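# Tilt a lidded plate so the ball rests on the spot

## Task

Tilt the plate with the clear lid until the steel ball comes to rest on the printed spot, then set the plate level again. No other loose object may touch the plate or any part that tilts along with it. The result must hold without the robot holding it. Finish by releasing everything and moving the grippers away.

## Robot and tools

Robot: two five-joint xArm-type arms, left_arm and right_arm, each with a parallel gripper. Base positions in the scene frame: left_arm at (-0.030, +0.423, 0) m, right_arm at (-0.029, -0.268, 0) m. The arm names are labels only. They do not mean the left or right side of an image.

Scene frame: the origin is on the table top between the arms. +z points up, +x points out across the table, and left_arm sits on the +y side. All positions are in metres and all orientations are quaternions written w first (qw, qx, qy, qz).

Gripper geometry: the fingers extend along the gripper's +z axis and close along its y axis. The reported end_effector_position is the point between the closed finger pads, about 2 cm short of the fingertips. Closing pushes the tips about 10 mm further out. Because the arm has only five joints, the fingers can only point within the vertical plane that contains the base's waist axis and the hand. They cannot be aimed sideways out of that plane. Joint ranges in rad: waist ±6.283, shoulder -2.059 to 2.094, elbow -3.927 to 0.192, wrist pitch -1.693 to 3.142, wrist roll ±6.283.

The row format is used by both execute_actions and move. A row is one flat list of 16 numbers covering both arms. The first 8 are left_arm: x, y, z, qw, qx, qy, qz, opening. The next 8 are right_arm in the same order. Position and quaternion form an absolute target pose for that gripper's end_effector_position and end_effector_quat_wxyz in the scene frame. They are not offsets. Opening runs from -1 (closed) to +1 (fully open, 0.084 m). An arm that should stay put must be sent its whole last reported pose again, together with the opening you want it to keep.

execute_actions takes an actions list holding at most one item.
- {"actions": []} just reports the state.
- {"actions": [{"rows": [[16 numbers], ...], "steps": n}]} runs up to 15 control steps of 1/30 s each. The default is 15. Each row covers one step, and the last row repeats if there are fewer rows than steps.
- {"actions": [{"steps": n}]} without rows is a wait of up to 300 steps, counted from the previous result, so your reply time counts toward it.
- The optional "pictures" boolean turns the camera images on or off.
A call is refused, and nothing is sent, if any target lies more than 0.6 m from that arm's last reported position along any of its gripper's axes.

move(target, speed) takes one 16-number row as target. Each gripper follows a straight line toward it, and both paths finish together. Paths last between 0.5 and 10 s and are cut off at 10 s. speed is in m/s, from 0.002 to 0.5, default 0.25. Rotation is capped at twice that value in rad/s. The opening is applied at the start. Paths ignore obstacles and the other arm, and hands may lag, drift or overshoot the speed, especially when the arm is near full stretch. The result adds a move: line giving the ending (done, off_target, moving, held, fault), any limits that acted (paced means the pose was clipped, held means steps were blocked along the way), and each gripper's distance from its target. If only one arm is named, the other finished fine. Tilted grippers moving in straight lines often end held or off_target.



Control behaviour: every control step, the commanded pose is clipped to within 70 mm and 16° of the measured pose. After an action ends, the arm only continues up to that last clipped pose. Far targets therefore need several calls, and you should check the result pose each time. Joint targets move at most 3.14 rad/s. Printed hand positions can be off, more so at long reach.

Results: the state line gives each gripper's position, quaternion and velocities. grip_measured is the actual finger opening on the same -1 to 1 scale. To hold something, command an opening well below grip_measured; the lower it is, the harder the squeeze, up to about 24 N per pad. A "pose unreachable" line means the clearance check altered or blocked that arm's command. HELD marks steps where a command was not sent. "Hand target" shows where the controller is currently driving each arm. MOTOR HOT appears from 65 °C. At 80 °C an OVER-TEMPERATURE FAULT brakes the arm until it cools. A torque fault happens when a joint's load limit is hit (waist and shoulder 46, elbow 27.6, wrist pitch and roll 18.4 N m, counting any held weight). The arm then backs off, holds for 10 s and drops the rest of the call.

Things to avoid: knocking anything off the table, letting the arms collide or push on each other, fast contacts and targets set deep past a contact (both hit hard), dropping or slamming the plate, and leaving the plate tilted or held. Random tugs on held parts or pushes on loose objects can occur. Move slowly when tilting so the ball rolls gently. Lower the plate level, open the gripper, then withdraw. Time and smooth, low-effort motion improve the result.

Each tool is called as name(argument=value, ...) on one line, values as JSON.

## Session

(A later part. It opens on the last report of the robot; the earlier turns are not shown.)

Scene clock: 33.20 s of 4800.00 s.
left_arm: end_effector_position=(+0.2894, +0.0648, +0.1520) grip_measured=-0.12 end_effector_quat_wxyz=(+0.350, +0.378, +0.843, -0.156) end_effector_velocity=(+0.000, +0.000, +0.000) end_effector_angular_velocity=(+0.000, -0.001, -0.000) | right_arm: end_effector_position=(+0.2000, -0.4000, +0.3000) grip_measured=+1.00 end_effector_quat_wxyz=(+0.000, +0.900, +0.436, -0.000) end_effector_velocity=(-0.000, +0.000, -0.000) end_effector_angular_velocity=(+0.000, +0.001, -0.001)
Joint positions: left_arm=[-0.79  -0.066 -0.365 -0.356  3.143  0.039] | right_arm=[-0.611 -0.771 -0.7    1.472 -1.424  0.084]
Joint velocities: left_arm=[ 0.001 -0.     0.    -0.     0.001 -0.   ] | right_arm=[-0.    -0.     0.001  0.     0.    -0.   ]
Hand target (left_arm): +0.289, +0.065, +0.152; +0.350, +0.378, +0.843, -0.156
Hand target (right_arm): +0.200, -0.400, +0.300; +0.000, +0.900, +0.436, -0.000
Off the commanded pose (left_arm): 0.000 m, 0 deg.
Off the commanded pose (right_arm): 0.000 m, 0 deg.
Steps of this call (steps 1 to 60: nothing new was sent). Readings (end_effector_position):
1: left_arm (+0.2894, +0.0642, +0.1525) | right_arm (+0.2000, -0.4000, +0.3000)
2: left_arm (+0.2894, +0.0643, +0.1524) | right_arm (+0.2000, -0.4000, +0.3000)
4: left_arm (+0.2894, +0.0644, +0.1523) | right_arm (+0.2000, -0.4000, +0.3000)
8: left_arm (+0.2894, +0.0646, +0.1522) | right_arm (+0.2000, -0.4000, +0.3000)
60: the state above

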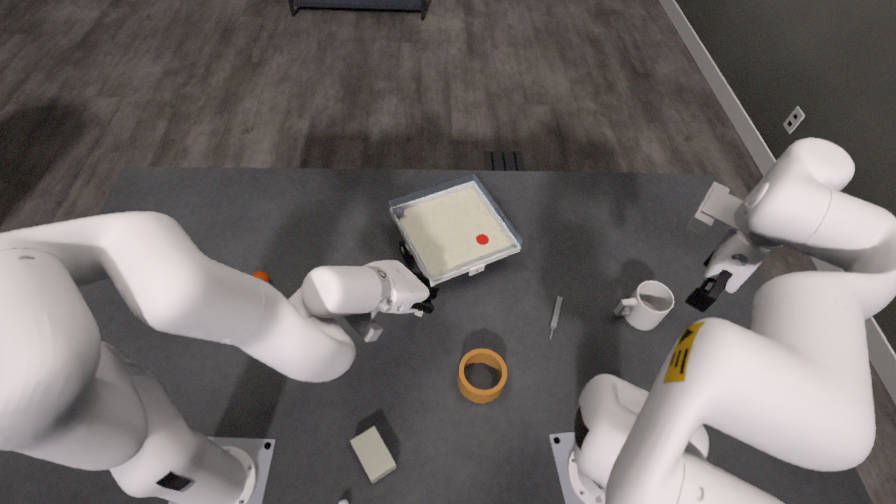

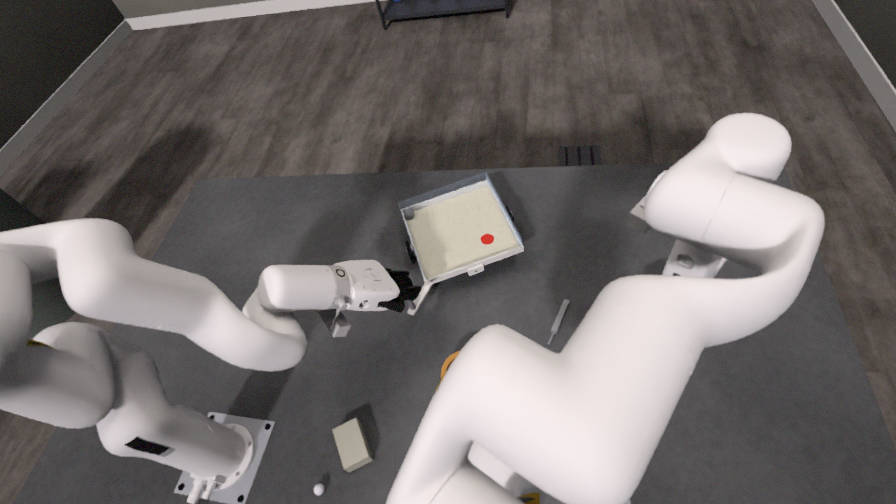

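move(target=[0.288,0.061,0.152,-0.35,-0.378,-0.843,0.157,-0.6,0.2,-0.4,0.3,0,0.9,0.436,0,1], speed=0.006)

move(target=[0.289,0.0638,0.152,-0.35,-0.378,-0.843,0.157,-0.6,0.2,-0.4,0.3,0,0.9,0.436,0,1], speed=0.006)

wait(seconds=2)

Scene clock: 37.17 s of 4800.00 s.
left_arm: end_effector_position=(+0.2882, +0.0613, +0.1520) grip_measured=-0.12 end_effector_quat_wxyz=(+0.349, +0.378, +0.842, -0.158) end_effector_velocity=(-0.000, -0.002, +0.001) end_effector_angular_velocity=(-0.003, -0.001, -0.002) | right_arm: end_effector_position=(+0.2000, -0.4000, +0.3000) grip_measured=+1.00 end_effector_quat_wxyz=(+0.000, +0.900, +0.436, -0.000) end_effector_velocity=(+0.000, +0.000, +0.000) end_effector_angular_velocity=(-0.000, -0.000, +0.002)
Joint positions: left_arm=[-0.796 -0.061 -0.371 -0.355  3.138  0.039] | right_arm=[-0.611 -0.771 -0.7    1.472 -1.424  0.084]
Joint velocities: left_arm=[-0.003  0.001 -0.004 -0.001 -0.002  0.   ] | right_arm=[ 0.002  0.    -0.    -0.    -0.    -0.   ]
Hand target (left_arm): +0.288, +0.061, +0.152; +0.349, +0.379, +0.842, -0.159
Hand target (right_arm): +0.200, -0.400, +0.300; +0.000, +0.900, +0.436, -0.000
Off the commanded pose (left_arm): 0.000 m, 0 deg.
Off the commanded pose (right_arm): 0.000 m, 0 deg.
After step 90, 0.07 s passed at rest.
move: done

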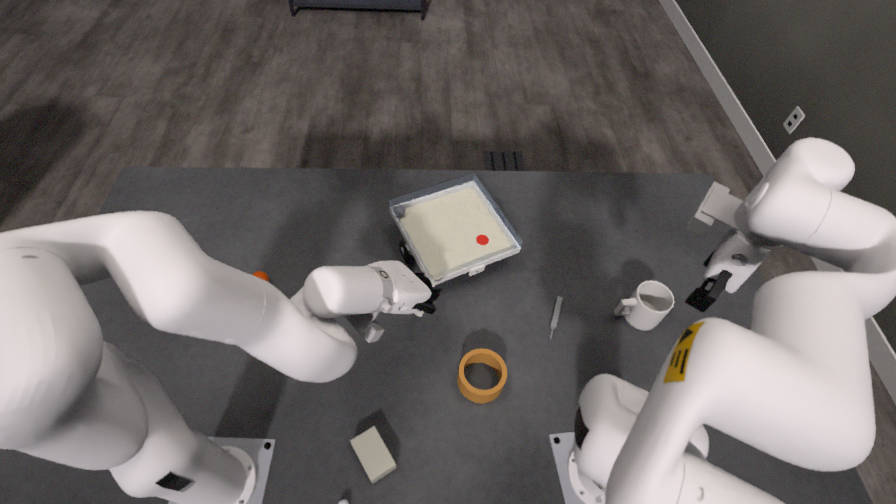

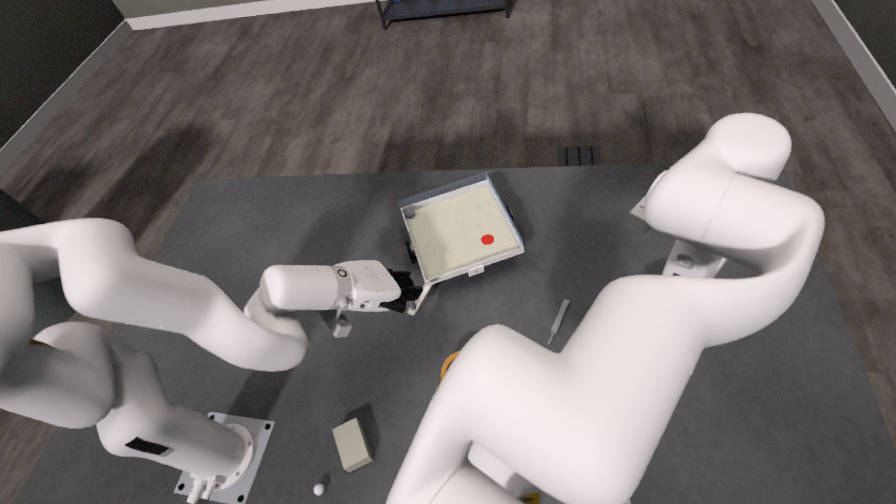

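Scene clock: 37.87 s of 4800.00 s.
left_arm: end_effector_position=(+0.2890, +0.0632, +0.1524) grip_measured=-0.12 end_effector_quat_wxyz=(+0.350, +0.378, +0.842, -0.157) end_effector_velocity=(+0.000, +0.003, -0.003) end_effector_angular_velocity=(+0.005, +0.003, +0.004) | right_arm: end_effector_position=(+0.2000, -0.4000, +0.3000) grip_measured=+1.00 end_effector_quat_wxyz=(+0.000, +0.900, +0.436, -0.000) end_effector_velocity=(+0.000, +0.000, +0.000) end_effector_angular_velocity=(-0.001, -0.001, +0.001)
Joint positions: left_arm=[-0.793 -0.065 -0.368 -0.356  3.141  0.039] | right_arm=[-0.611 -0.771 -0.7    1.472 -1.424  0.084]
Joint velocities: left_arm=[ 0.005 -0.     0.006  0.001  0.002 -0.   ] | right_arm=[ 0.001 -0.001  0.    -0.     0.    -0.   ]
Hand target (left_arm): +0.289, +0.064, +0.152; +0.350, +0.378, +0.843, -0.157
Hand target (right_arm): +0.200, -0.400, +0.300; +0.000, +0.900, +0.436, -0.000
Off the commanded pose (left_arm): 0.001 m, 0 deg.
Off the commanded pose (right_arm): 0.000 m, 0 deg.
move: done

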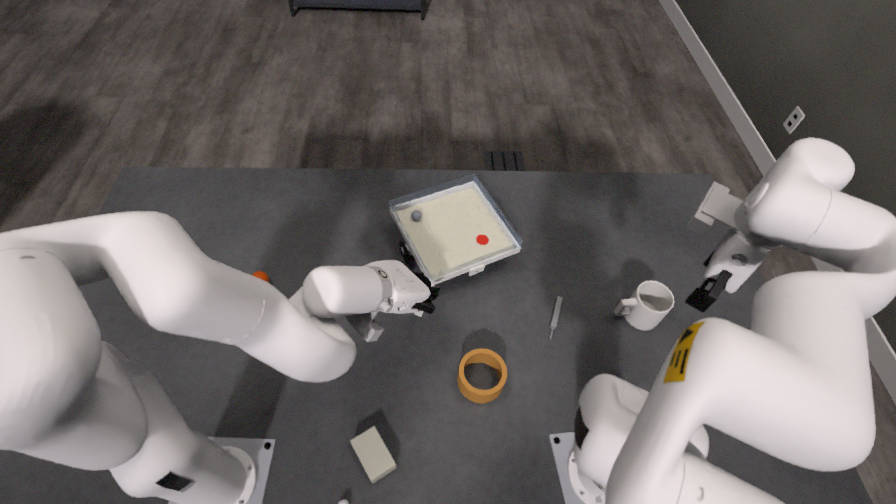

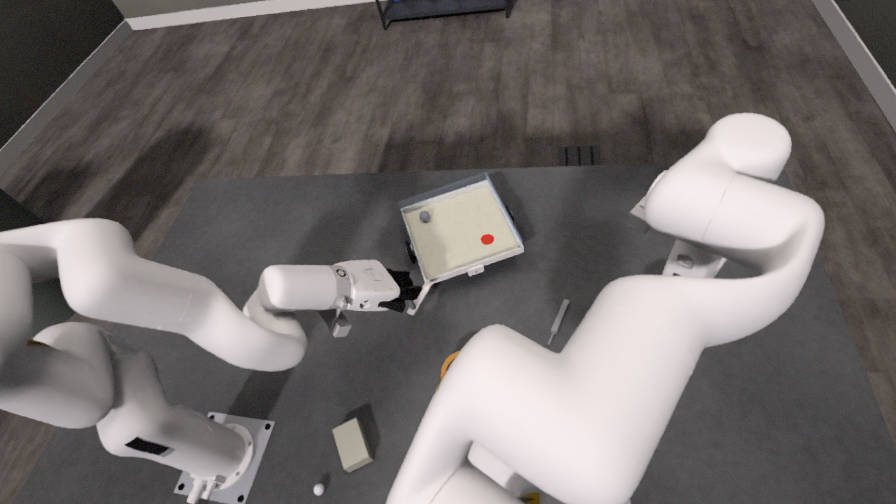

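Scene clock: 39.87 s of 4800.00 s.
left_arm: end_effector_position=(+0.2890, +0.0638, +0.1520) grip_measured=-0.12 end_effector_quat_wxyz=(+0.350, +0.378, +0.843, -0.157) end_effector_velocity=(-0.000, -0.000, -0.000) end_effector_angular_velocity=(-0.001, +0.000, +0.000) | right_arm: end_effector_position=(+0.2000, -0.4000, +0.3000) grip_measured=+1.00 end_effector_quat_wxyz=(+0.000, +0.900, +0.436, -0.000) end_effector_velocity=(-0.000, +0.000, +0.000) end_effector_angular_velocity=(-0.000, -0.000, -0.001)
Joint positions: left_arm=[-0.792 -0.065 -0.366 -0.356  3.141  0.039] | right_arm=[-0.611 -0.771 -0.7    1.472 -1.424  0.084]
Joint velocities: left_arm=[-0.     0.001 -0.    -0.001 -0.001 -0.   ] | right_arm=[-0.    -0.001 -0.     0.     0.001  0.   ]
Hand target (left_arm): +0.289, +0.064, +0.152; +0.350, +0.378, +0.843, -0.157
Hand target (right_arm): +0.200, -0.400, +0.300; +0.000, +0.900, +0.436, -0.000
Off the commanded pose (left_arm): 0.000 m, 0 deg.
Off the commanded pose (right_arm): 0.000 m, 0 deg.
Steps of this call (steps 1 to 60: nothing new was sent). Readings (end_effector_position):
1: left_arm (+0.2890, +0.0633, +0.1524) | right_arm (+0.2000, -0.4000, +0.3000)
2: left_arm (+0.2890, +0.0634, +0.1523) | right_arm (+0.2000, -0.4000, +0.3000)
4: left_arm (+0.2890, +0.0635, +0.1522) | right_arm (+0.2000, -0.4000, +0.3000)
8: left_arm (+0.2890, +0.0636, +0.1521) | right_arm (+0.2000, -0.4000, +0.3000)
60: the state above

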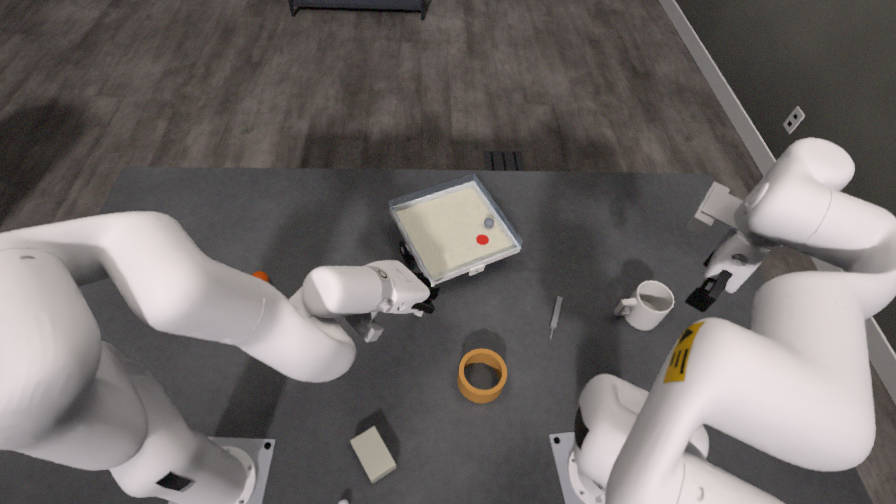

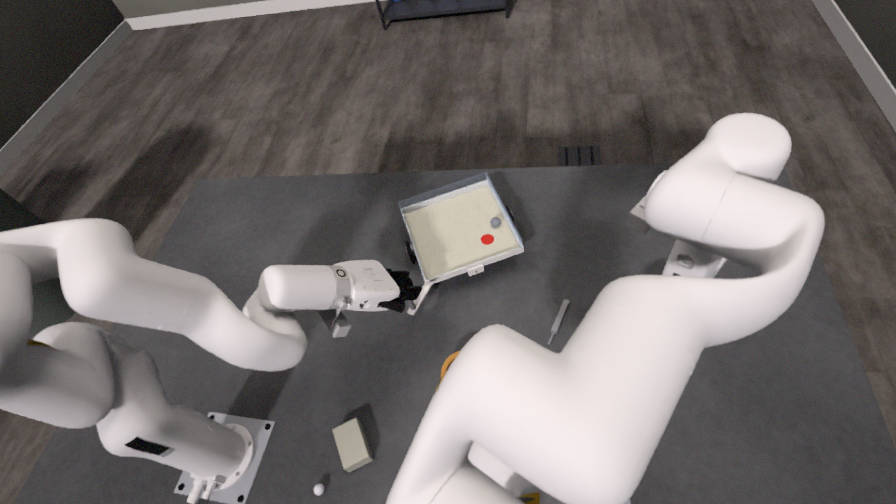

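move(target=[0.2877,0.0659,0.1472,-0.35,-0.378,-0.843,0.157,-0.6,0.2,-0.4,0.3,0,0.9,0.436,0,1], speed=0.01)

move(target=[0.289,0.0645,0.1514,-0.35,-0.378,-0.843,0.157,-0.6,0.2,-0.4,0.3,0,0.9,0.436,0,1], speed=0.01)

wait(seconds=2)

Scene clock: 44.13 s of 4800.00 s.
left_arm: end_effector_position=(+0.2877, +0.0658, +0.1473) grip_measured=-0.12 end_effector_quat_wxyz=(+0.350, +0.378, +0.843, -0.157) end_effector_velocity=(-0.001, -0.000, -0.001) end_effector_angular_velocity=(-0.002, -0.001, -0.001) | right_arm: end_effector_position=(+0.2000, -0.4000, +0.3000) grip_measured=+1.00 end_effector_quat_wxyz=(+0.000, +0.900, +0.436, -0.000) end_effector_velocity=(-0.000, -0.000, +0.000) end_effector_angular_velocity=(-0.001, -0.001, +0.000)
Joint positions: left_arm=[-0.791 -0.054 -0.358 -0.376  3.142  0.039] | right_arm=[-0.611 -0.771 -0.7    1.472 -1.424  0.084]
Joint velocities: left_arm=[-0.001  0.003  0.002 -0.006 -0.001  0.   ] | right_arm=[-0.    -0.001  0.    -0.    -0.    -0.   ]
Hand target (left_arm): +0.288, +0.066, +0.147; +0.350, +0.378, +0.843, -0.157
Hand target (right_arm): +0.200, -0.400, +0.300; +0.000, +0.900, +0.436, -0.000
Off the commanded pose (left_arm): 0.000 m, 0 deg.
Off the commanded pose (right_arm): 0.000 m, 0 deg.
move: done

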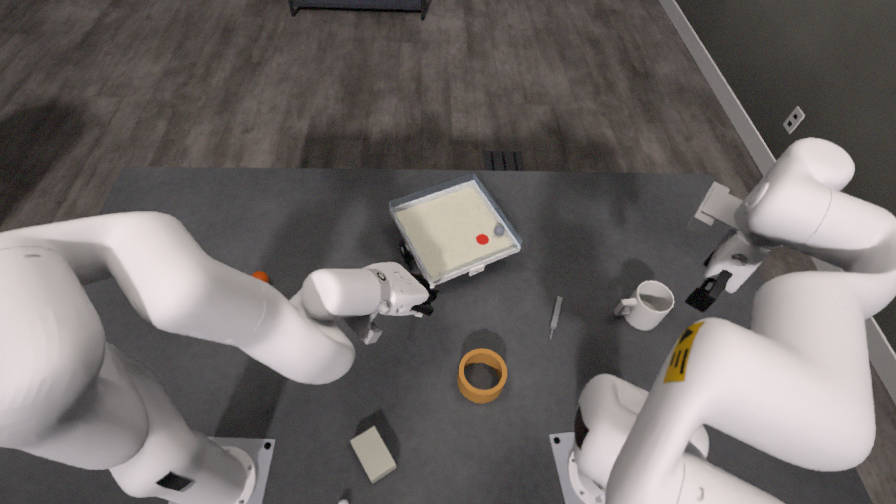

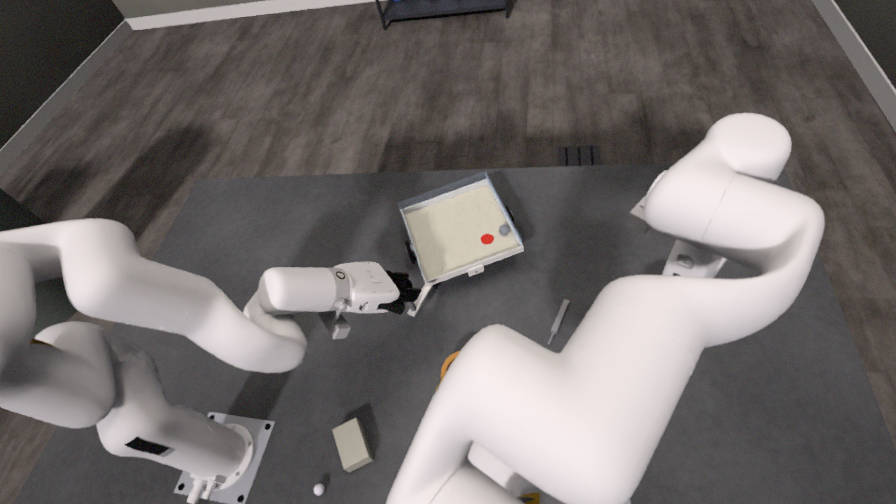

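Scene clock: 44.83 s of 4800.00 s.
left_arm: end_effector_position=(+0.2889, +0.0646, +0.1511) grip_measured=-0.12 end_effector_quat_wxyz=(+0.350, +0.378, +0.843, -0.157) end_effector_velocity=(+0.000, -0.001, +0.002) end_effector_angular_velocity=(-0.000, -0.000, -0.000) | right_arm: end_effector_position=(+0.2000, -0.4000, +0.3000) grip_measured=+1.00 end_effector_quat_wxyz=(+0.000, +0.900, +0.436, -0.000) end_effector_velocity=(-0.000, -0.000, -0.000) end_effector_angular_velocity=(+0.000, +0.001, -0.001)
Joint positions: left_arm=[-0.791 -0.064 -0.364 -0.359  3.142  0.039] | right_arm=[-0.611 -0.771 -0.7    1.472 -1.424  0.084]
Joint velocities: left_arm=[-0.001 -0.004 -0.003  0.006 -0.     0.   ] | right_arm=[-0.001 -0.     0.001  0.     0.    -0.   ]
Hand target (left_arm): +0.289, +0.064, +0.151; +0.350, +0.378, +0.843, -0.157
Hand target (right_arm): +0.200, -0.400, +0.300; +0.000, +0.900, +0.436, -0.000
Off the commanded pose (left_arm): 0.000 m, 0 deg.
Off the commanded pose (right_arm): 0.000 m, 0 deg.
move: done

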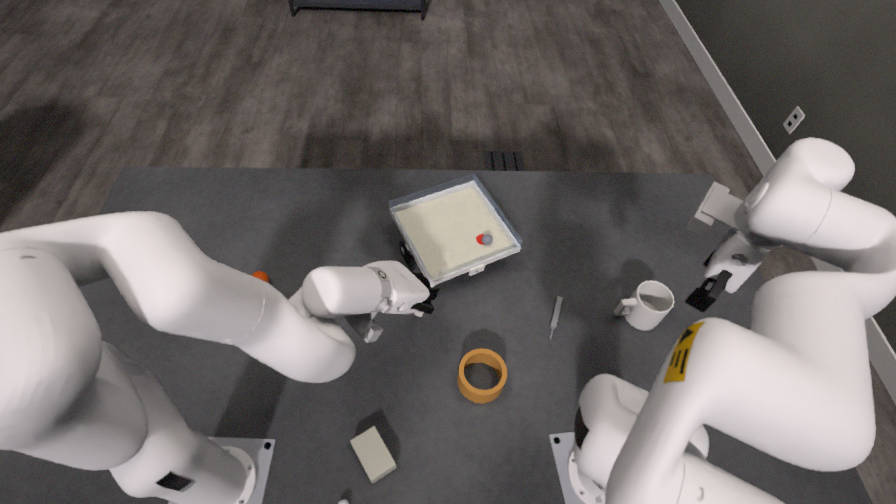

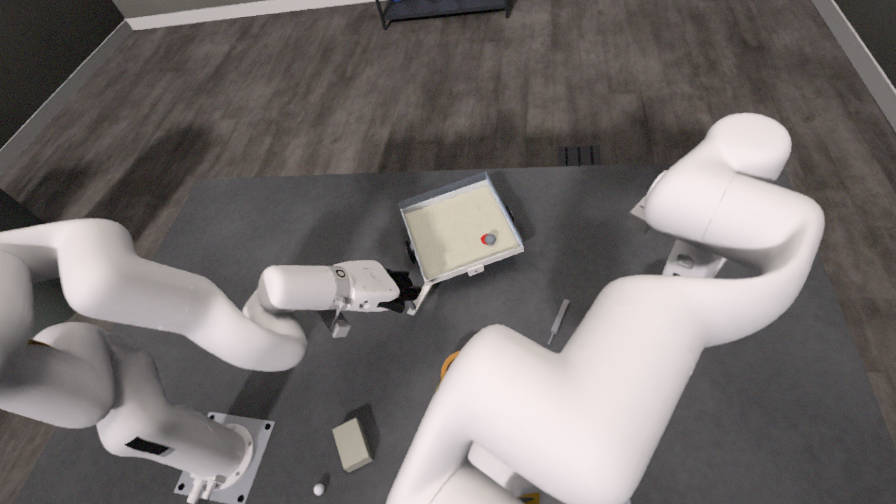

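Scene clock: 46.83 s of 4800.00 s.
left_arm: end_effector_position=(+0.2890, +0.0645, +0.1514) grip_measured=-0.12 end_effector_quat_wxyz=(+0.350, +0.378, +0.843, -0.157) end_effector_velocity=(+0.000, +0.001, -0.000) end_effector_angular_velocity=(+0.000, +0.001, +0.002) | right_arm: end_effector_position=(+0.2000, -0.4000, +0.3000) grip_measured=+1.00 end_effector_quat_wxyz=(+0.000, +0.900, +0.436, -0.000) end_effector_velocity=(-0.000, -0.000, -0.000) end_effector_angular_velocity=(+0.000, +0.001, +0.000)
Joint positions: left_arm=[-0.791 -0.064 -0.365 -0.358  3.142  0.039] | right_arm=[-0.611 -0.771 -0.7    1.472 -1.424  0.084]
Joint velocities: left_arm=[ 0.001 -0.    -0.     0.    -0.    -0.   ] | right_arm=[-0.001  0.001  0.    -0.    -0.001 -0.   ]
Hand target (left_arm): +0.289, +0.064, +0.151; +0.350, +0.378, +0.843, -0.157
Hand target (right_arm): +0.200, -0.400, +0.300; +0.000, +0.900, +0.436, -0.000
Off the commanded pose (left_arm): 0.000 m, 0 deg.
Off the commanded pose (right_arm): 0.000 m, 0 deg.
Steps of this call (steps 1 to 60: nothing new was sent). Readings (end_effector_position):
1: left_arm (+0.2889, +0.0646, +0.1511) | right_arm (+0.2000, -0.4000, +0.3000)
2: left_arm (+0.2889, +0.0646, +0.1512) | right_arm (+0.2000, -0.4000, +0.3000)
4: left_arm (+0.2889, +0.0646, +0.1512) | right_arm (+0.2000, -0.4000, +0.3000)
8: left_arm (+0.2889, +0.0645, +0.1513) | right_arm (+0.2000, -0.4000, +0.3000)
60: the state above

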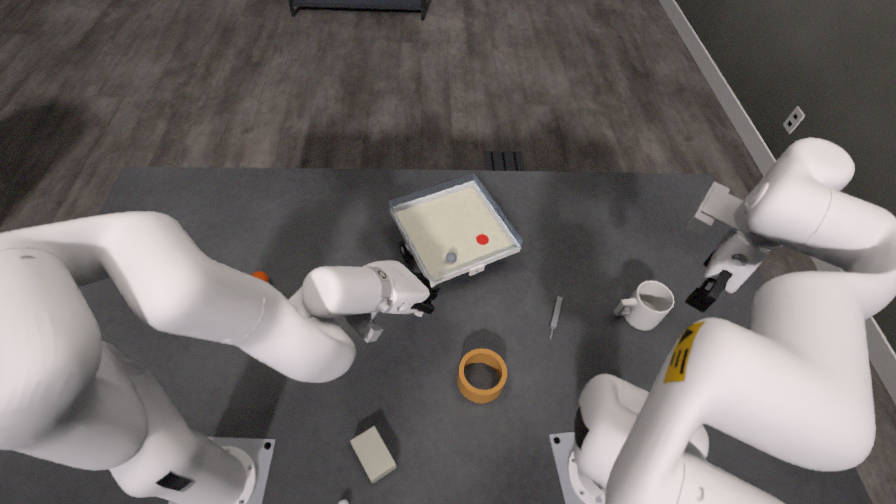

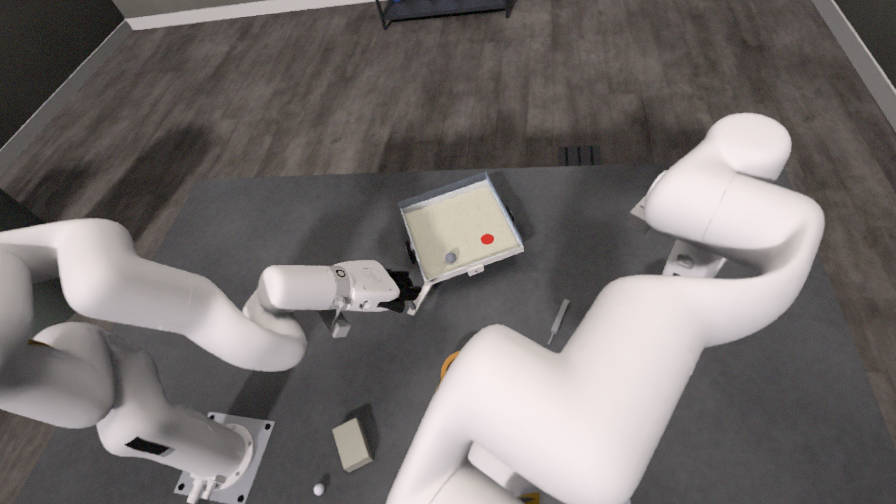

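move(target=[0.2902,0.0628,0.1555,-0.35,-0.378,-0.843,0.157,-0.6,0.2,-0.4,0.3,0,0.9,0.436,0,1], speed=0.01)

move(target=[0.289,0.0644,0.1514,-0.35,-0.378,-0.843,0.157,-0.6,0.2,-0.4,0.3,0,0.9,0.436,0,1], speed=0.01)

wait(seconds=2)

Scene clock: 49.40 s of 4800.00 s.
left_arm: end_effector_position=(+0.2902, +0.0629, +0.1554) grip_measured=-0.12 end_effector_quat_wxyz=(+0.350, +0.378, +0.843, -0.157) end_effector_velocity=(+0.000, -0.000, +0.001) end_effector_angular_velocity=(+0.001, +0.002, +0.000) | right_arm: end_effector_position=(+0.2000, -0.4000, +0.3000) grip_measured=+1.00 end_effector_quat_wxyz=(+0.000, +0.900, +0.436, -0.000) end_effector_velocity=(+0.000, +0.000, -0.001) end_effector_angular_velocity=(+0.001, +0.002, +0.001)
Joint positions: left_arm=[-0.791 -0.074 -0.372 -0.341  3.142  0.039] | right_arm=[-0.611 -0.771 -0.7    1.472 -1.424  0.084]
Joint velocities: left_arm=[-0.001 -0.002 -0.002  0.006 -0.001 -0.   ] | right_arm=[ 0.001  0.002  0.    -0.     0.     0.   ]
Hand target (left_arm): +0.290, +0.063, +0.155; +0.350, +0.378, +0.843, -0.157
Hand target (right_arm): +0.200, -0.400, +0.300; +0.000, +0.900, +0.436, -0.000
Off the commanded pose (left_arm): 0.000 m, 0 deg.
Off the commanded pose (right_arm): 0.000 m, 0 deg.
move: done

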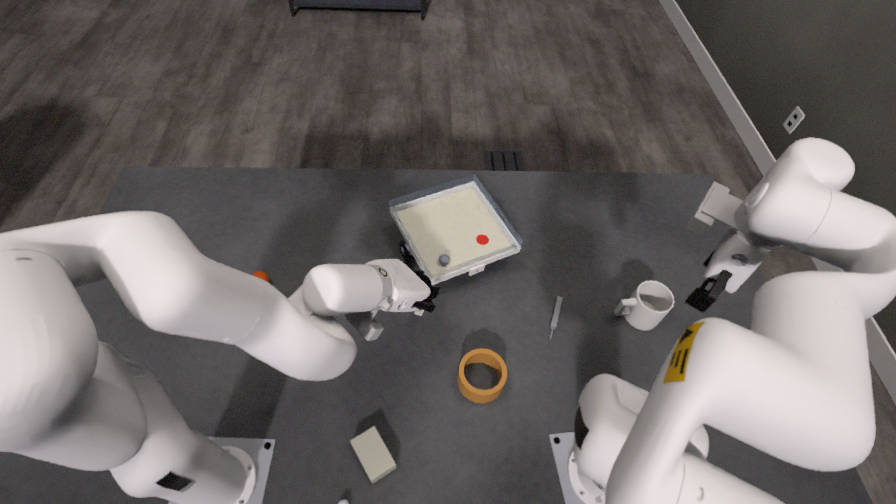

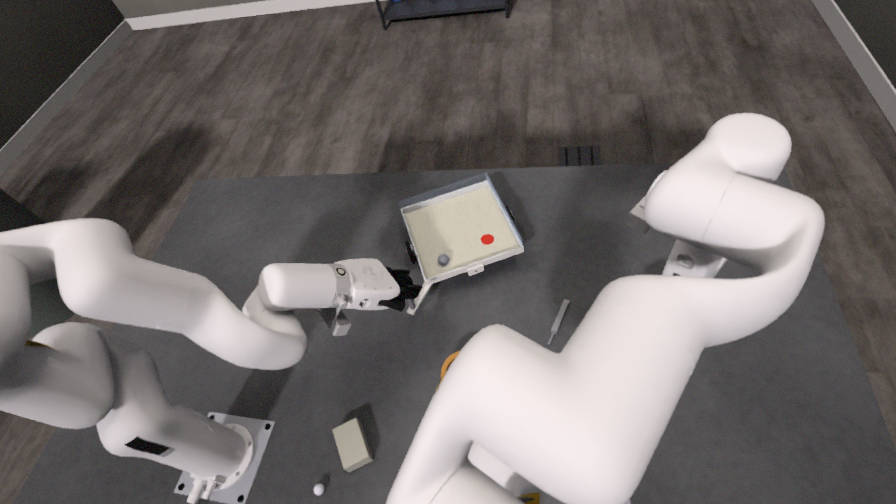

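Scene clock: 50.10 s of 4800.00 s.
left_arm: end_effector_position=(+0.2890, +0.0643, +0.1516) grip_measured=-0.12 end_effector_quat_wxyz=(+0.350, +0.378, +0.843, -0.157) end_effector_velocity=(-0.001, +0.001, -0.003) end_effector_angular_velocity=(+0.003, +0.000, -0.002) | right_arm: end_effector_position=(+0.2000, -0.4000, +0.3000) grip_measured=+1.00 end_effector_quat_wxyz=(+0.000, +0.900, +0.436, -0.000) end_effector_velocity=(+0.000, +0.000, +0.000) end_effector_angular_velocity=(-0.000, -0.001, +0.001)
Joint positions: left_arm=[-0.791 -0.064 -0.365 -0.358  3.142  0.039] | right_arm=[-0.611 -0.771 -0.7    1.472 -1.424  0.084]
Joint velocities: left_arm=[-0.     0.005  0.003 -0.005  0.003  0.   ] | right_arm=[ 0.001  0.    -0.001 -0.    -0.001 -0.   ]
Hand target (left_arm): +0.289, +0.064, +0.151; +0.350, +0.378, +0.843, -0.157
Hand target (right_arm): +0.200, -0.400, +0.300; +0.000, +0.900, +0.436, -0.000
Off the commanded pose (left_arm): 0.000 m, 0 deg.
Off the commanded pose (right_arm): 0.000 m, 0 deg.
move: done

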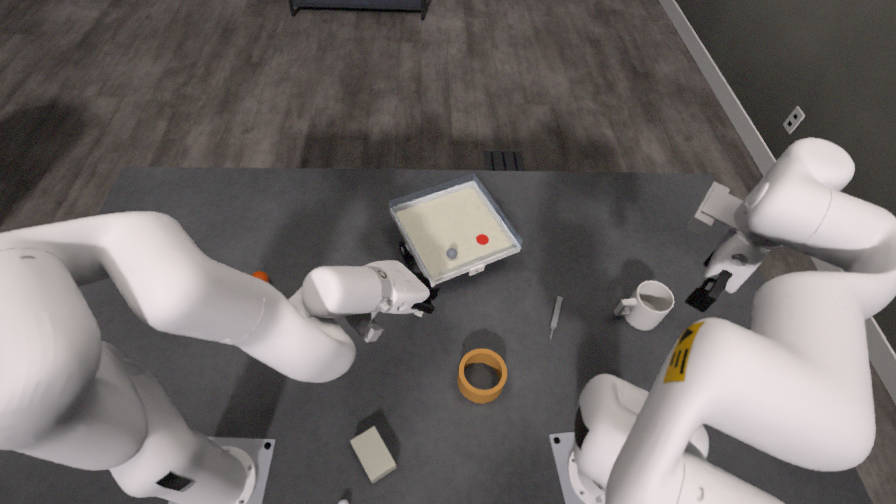

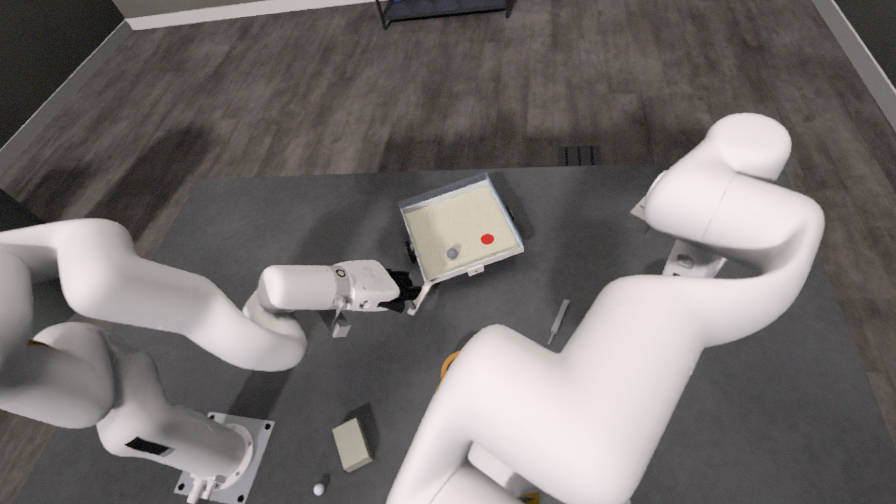

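Scene clock: 52.10 s of 4800.00 s.
left_arm: end_effector_position=(+0.2890, +0.0644, +0.1514) grip_measured=-0.12 end_effector_quat_wxyz=(+0.350, +0.378, +0.843, -0.157) end_effector_velocity=(-0.000, -0.000, +0.000) end_effector_angular_velocity=(+0.000, -0.001, -0.001) | right_arm: end_effector_position=(+0.2000, -0.4000, +0.3000) grip_measured=+1.00 end_effector_quat_wxyz=(+0.000, +0.900, +0.436, -0.000) end_effector_velocity=(+0.000, +0.000, +0.000) end_effector_angular_velocity=(-0.000, -0.001, +0.000)
Joint positions: left_arm=[-0.791 -0.064 -0.365 -0.358  3.142  0.039] | right_arm=[-0.611 -0.771 -0.7    1.472 -1.424  0.084]
Joint velocities: left_arm=[-0.    -0.     0.    -0.     0.001  0.   ] | right_arm=[ 0. -0. -0. -0. -0.  0.]
Hand target (left_arm): +0.289, +0.064, +0.151; +0.350, +0.378, +0.843, -0.157
Hand target (right_arm): +0.200, -0.400, +0.300; +0.000, +0.900, +0.436, -0.000
Off the commanded pose (left_arm): 0.000 m, 0 deg.
Off the commanded pose (right_arm): 0.000 m, 0 deg.
Steps of this call (steps 1 to 60: nothing new was sent). Readings (end_effector_position):
1: left_arm (+0.2890, +0.0643, +0.1516) | right_arm (+0.2000, -0.4000, +0.3000)
2: left_arm (+0.2890, +0.0643, +0.1516) | right_arm (+0.2000, -0.4000, +0.3000)
4: left_arm (+0.2890, +0.0643, +0.1515) | right_arm (+0.2000, -0.4000, +0.3000)
8: left_arm (+0.2890, +0.0643, +0.1515) | right_arm (+0.2000, -0.4000, +0.3000)
60: the state above

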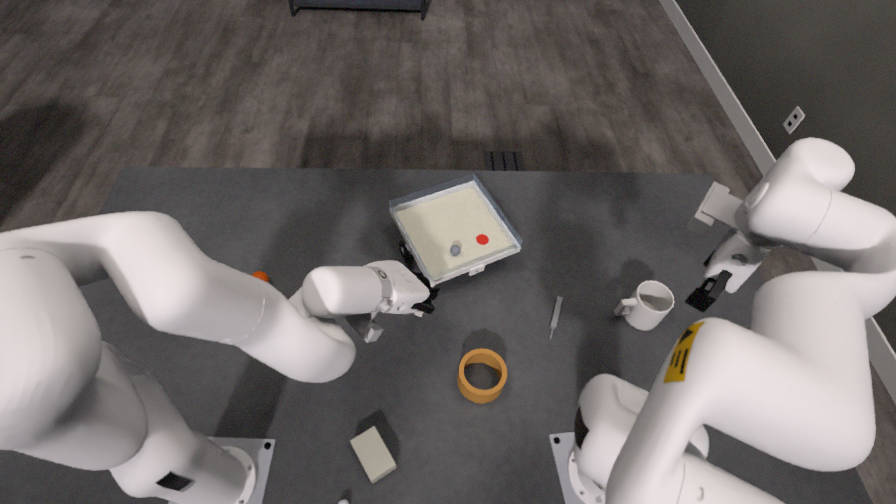

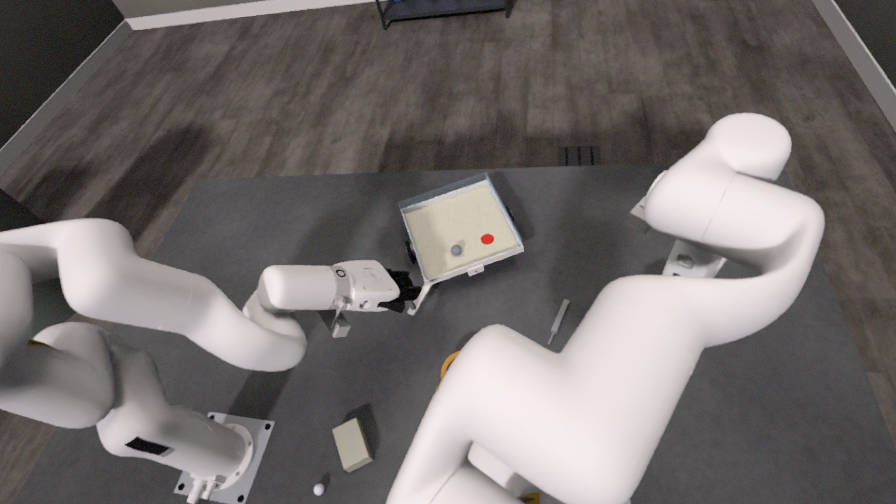

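move(target=[0.29,0.0621,0.1557,-0.35,-0.378,-0.843,0.157,-0.6,0.2,-0.4,0.3,0,0.9,0.436,0,1], speed=0.01)

move(target=[0.2891,0.0642,0.1518,-0.35,-0.378,-0.843,0.157,-0.6,0.2,-0.4,0.3,0,0.9,0.436,0,1], speed=0.01)

wait(seconds=2)

Scene clock: 54.77 s of 4800.00 s.
left_arm: end_effector_position=(+0.2900, +0.0623, +0.1555) grip_measured=-0.12 end_effector_quat_wxyz=(+0.350, +0.378, +0.843, -0.157) end_effector_velocity=(+0.000, -0.001, +0.002) end_effector_angular_velocity=(-0.000, -0.000, -0.001) | right_arm: end_effector_position=(+0.2000, -0.4000, +0.3000) grip_measured=+1.00 end_effector_quat_wxyz=(+0.000, +0.900, +0.436, -0.000) end_effector_velocity=(+0.000, +0.000, -0.000) end_effector_angular_velocity=(+0.000, +0.000, +0.001)
Joint positions: left_arm=[-0.792 -0.073 -0.373 -0.34   3.141  0.039] | right_arm=[-0.611 -0.771 -0.7    1.472 -1.424  0.084]
Joint velocities: left_arm=[-0.001 -0.003 -0.003  0.006 -0.     0.   ] | right_arm=[ 0.     0.     0.001 -0.    -0.    -0.   ]
Hand target (left_arm): +0.290, +0.062, +0.156; +0.350, +0.378, +0.843, -0.157
Hand target (right_arm): +0.200, -0.400, +0.300; +0.000, +0.900, +0.436, -0.000
Off the commanded pose (left_arm): 0.000 m, 0 deg.
Off the commanded pose (right_arm): 0.000 m, 0 deg.
move: done

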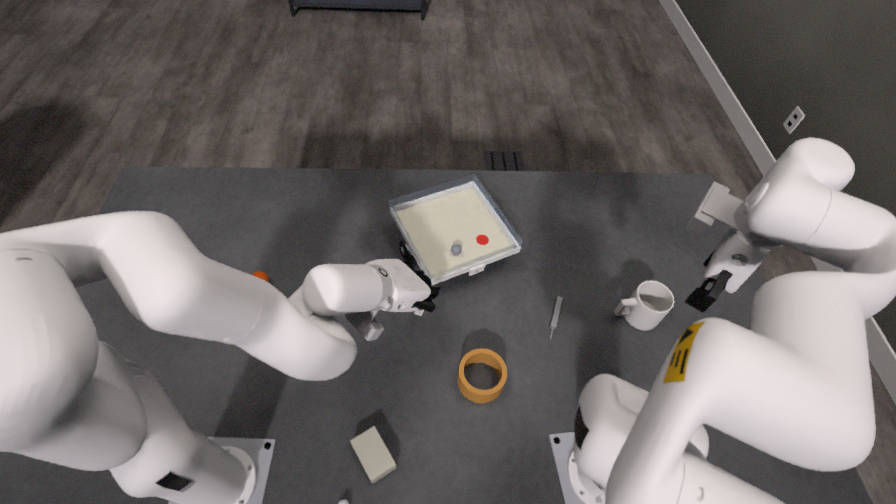

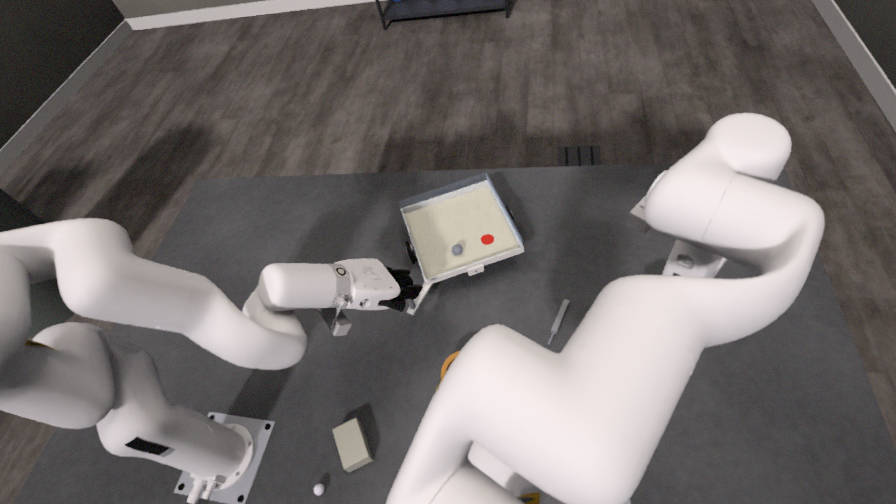

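Scene clock: 55.47 s of 4800.00 s.
left_arm: end_effector_position=(+0.2891, +0.0640, +0.1521) grip_measured=-0.12 end_effector_quat_wxyz=(+0.350, +0.378, +0.843, -0.157) end_effector_velocity=(-0.000, +0.001, -0.001) end_effector_angular_velocity=(+0.000, -0.000, -0.000) | right_arm: end_effector_position=(+0.2000, -0.4000, +0.3000) grip_measured=+1.00 end_effector_quat_wxyz=(+0.000, +0.900, +0.436, -0.000) end_effector_velocity=(-0.000, -0.000, -0.000) end_effector_angular_velocity=(+0.001, +0.001, -0.001)
Joint positions: left_arm=[-0.791 -0.065 -0.366 -0.356  3.142  0.039] | right_arm=[-0.611 -0.771 -0.7    1.472 -1.424  0.084]
Joint velocities: left_arm=[ 0.     0.003  0.003 -0.006  0.001 -0.   ] | right_arm=[-0.001  0.001  0.     0.     0.001  0.   ]
Hand target (left_arm): +0.289, +0.064, +0.152; +0.350, +0.378, +0.843, -0.157
Hand target (right_arm): +0.200, -0.400, +0.300; +0.000, +0.900, +0.436, -0.000
Off the commanded pose (left_arm): 0.000 m, 0 deg.
Off the commanded pose (right_arm): 0.000 m, 0 deg.
move: done

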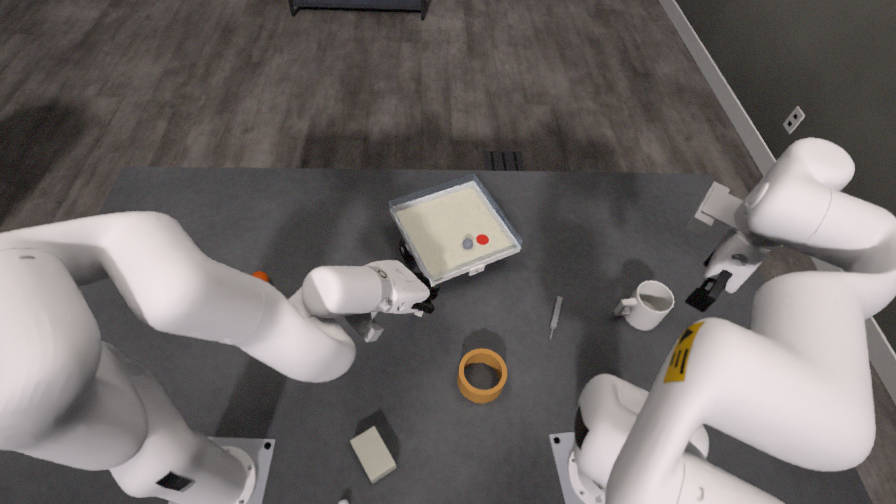

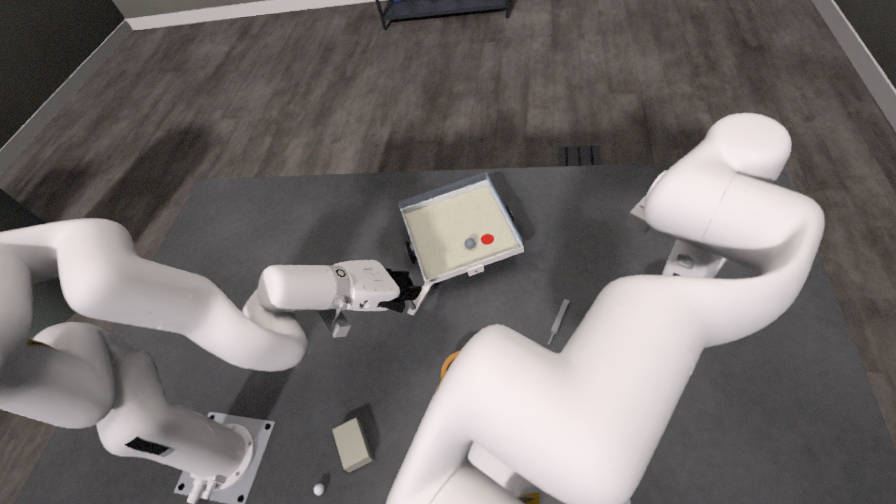

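Scene clock: 57.47 s of 4800.00 s.
left_arm: end_effector_position=(+0.2891, +0.0642, +0.1518) grip_measured=-0.12 end_effector_quat_wxyz=(+0.350, +0.378, +0.843, -0.157) end_effector_velocity=(+0.000, +0.000, -0.000) end_effector_angular_velocity=(+0.000, +0.000, +0.000) | right_arm: end_effector_position=(+0.2000, -0.4000, +0.3000) grip_measured=+1.00 end_effector_quat_wxyz=(+0.000, +0.900, +0.436, -0.000) end_effector_velocity=(+0.000, +0.000, +0.001) end_effector_angular_velocity=(-0.001, -0.002, +0.001)
Joint positions: left_arm=[-0.791 -0.065 -0.366 -0.356  3.142  0.039] | right_arm=[-0.611 -0.771 -0.7    1.472 -1.424  0.084]
Joint velocities: left_arm=[ 0.     0.001 -0.    -0.    -0.     0.   ] | right_arm=[ 0.001 -0.001 -0.001 -0.     0.     0.   ]
Hand target (left_arm): +0.289, +0.064, +0.152; +0.350, +0.378, +0.843, -0.157
Hand target (right_arm): +0.200, -0.400, +0.300; +0.000, +0.900, +0.436, -0.000
Off the commanded pose (left_arm): 0.000 m, 0 deg.
Off the commanded pose (right_arm): 0.000 m, 0 deg.
Steps of this call (steps 1 to 60: nothing new was sent). Readings (end_effector_position):
1: left_arm (+0.2891, +0.0640, +0.1520) | right_arm (+0.2000, -0.4000, +0.3000)
2: left_arm (+0.2891, +0.0640, +0.1520) | right_arm (+0.2000, -0.4000, +0.3000)
4: left_arm (+0.2891, +0.0641, +0.1519) | right_arm (+0.2000, -0.4000, +0.3000)
8: left_arm (+0.2891, +0.0641, +0.1519) | right_arm (+0.2000, -0.4000, +0.3000)
60: the state above

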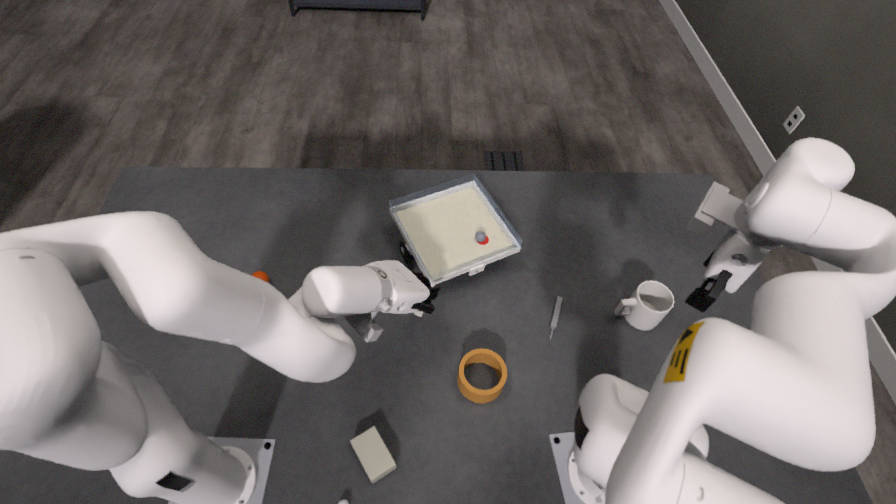

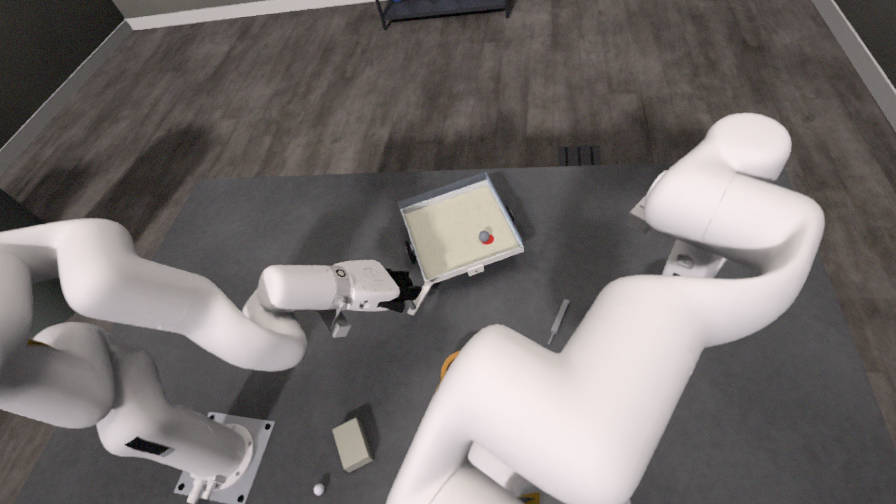

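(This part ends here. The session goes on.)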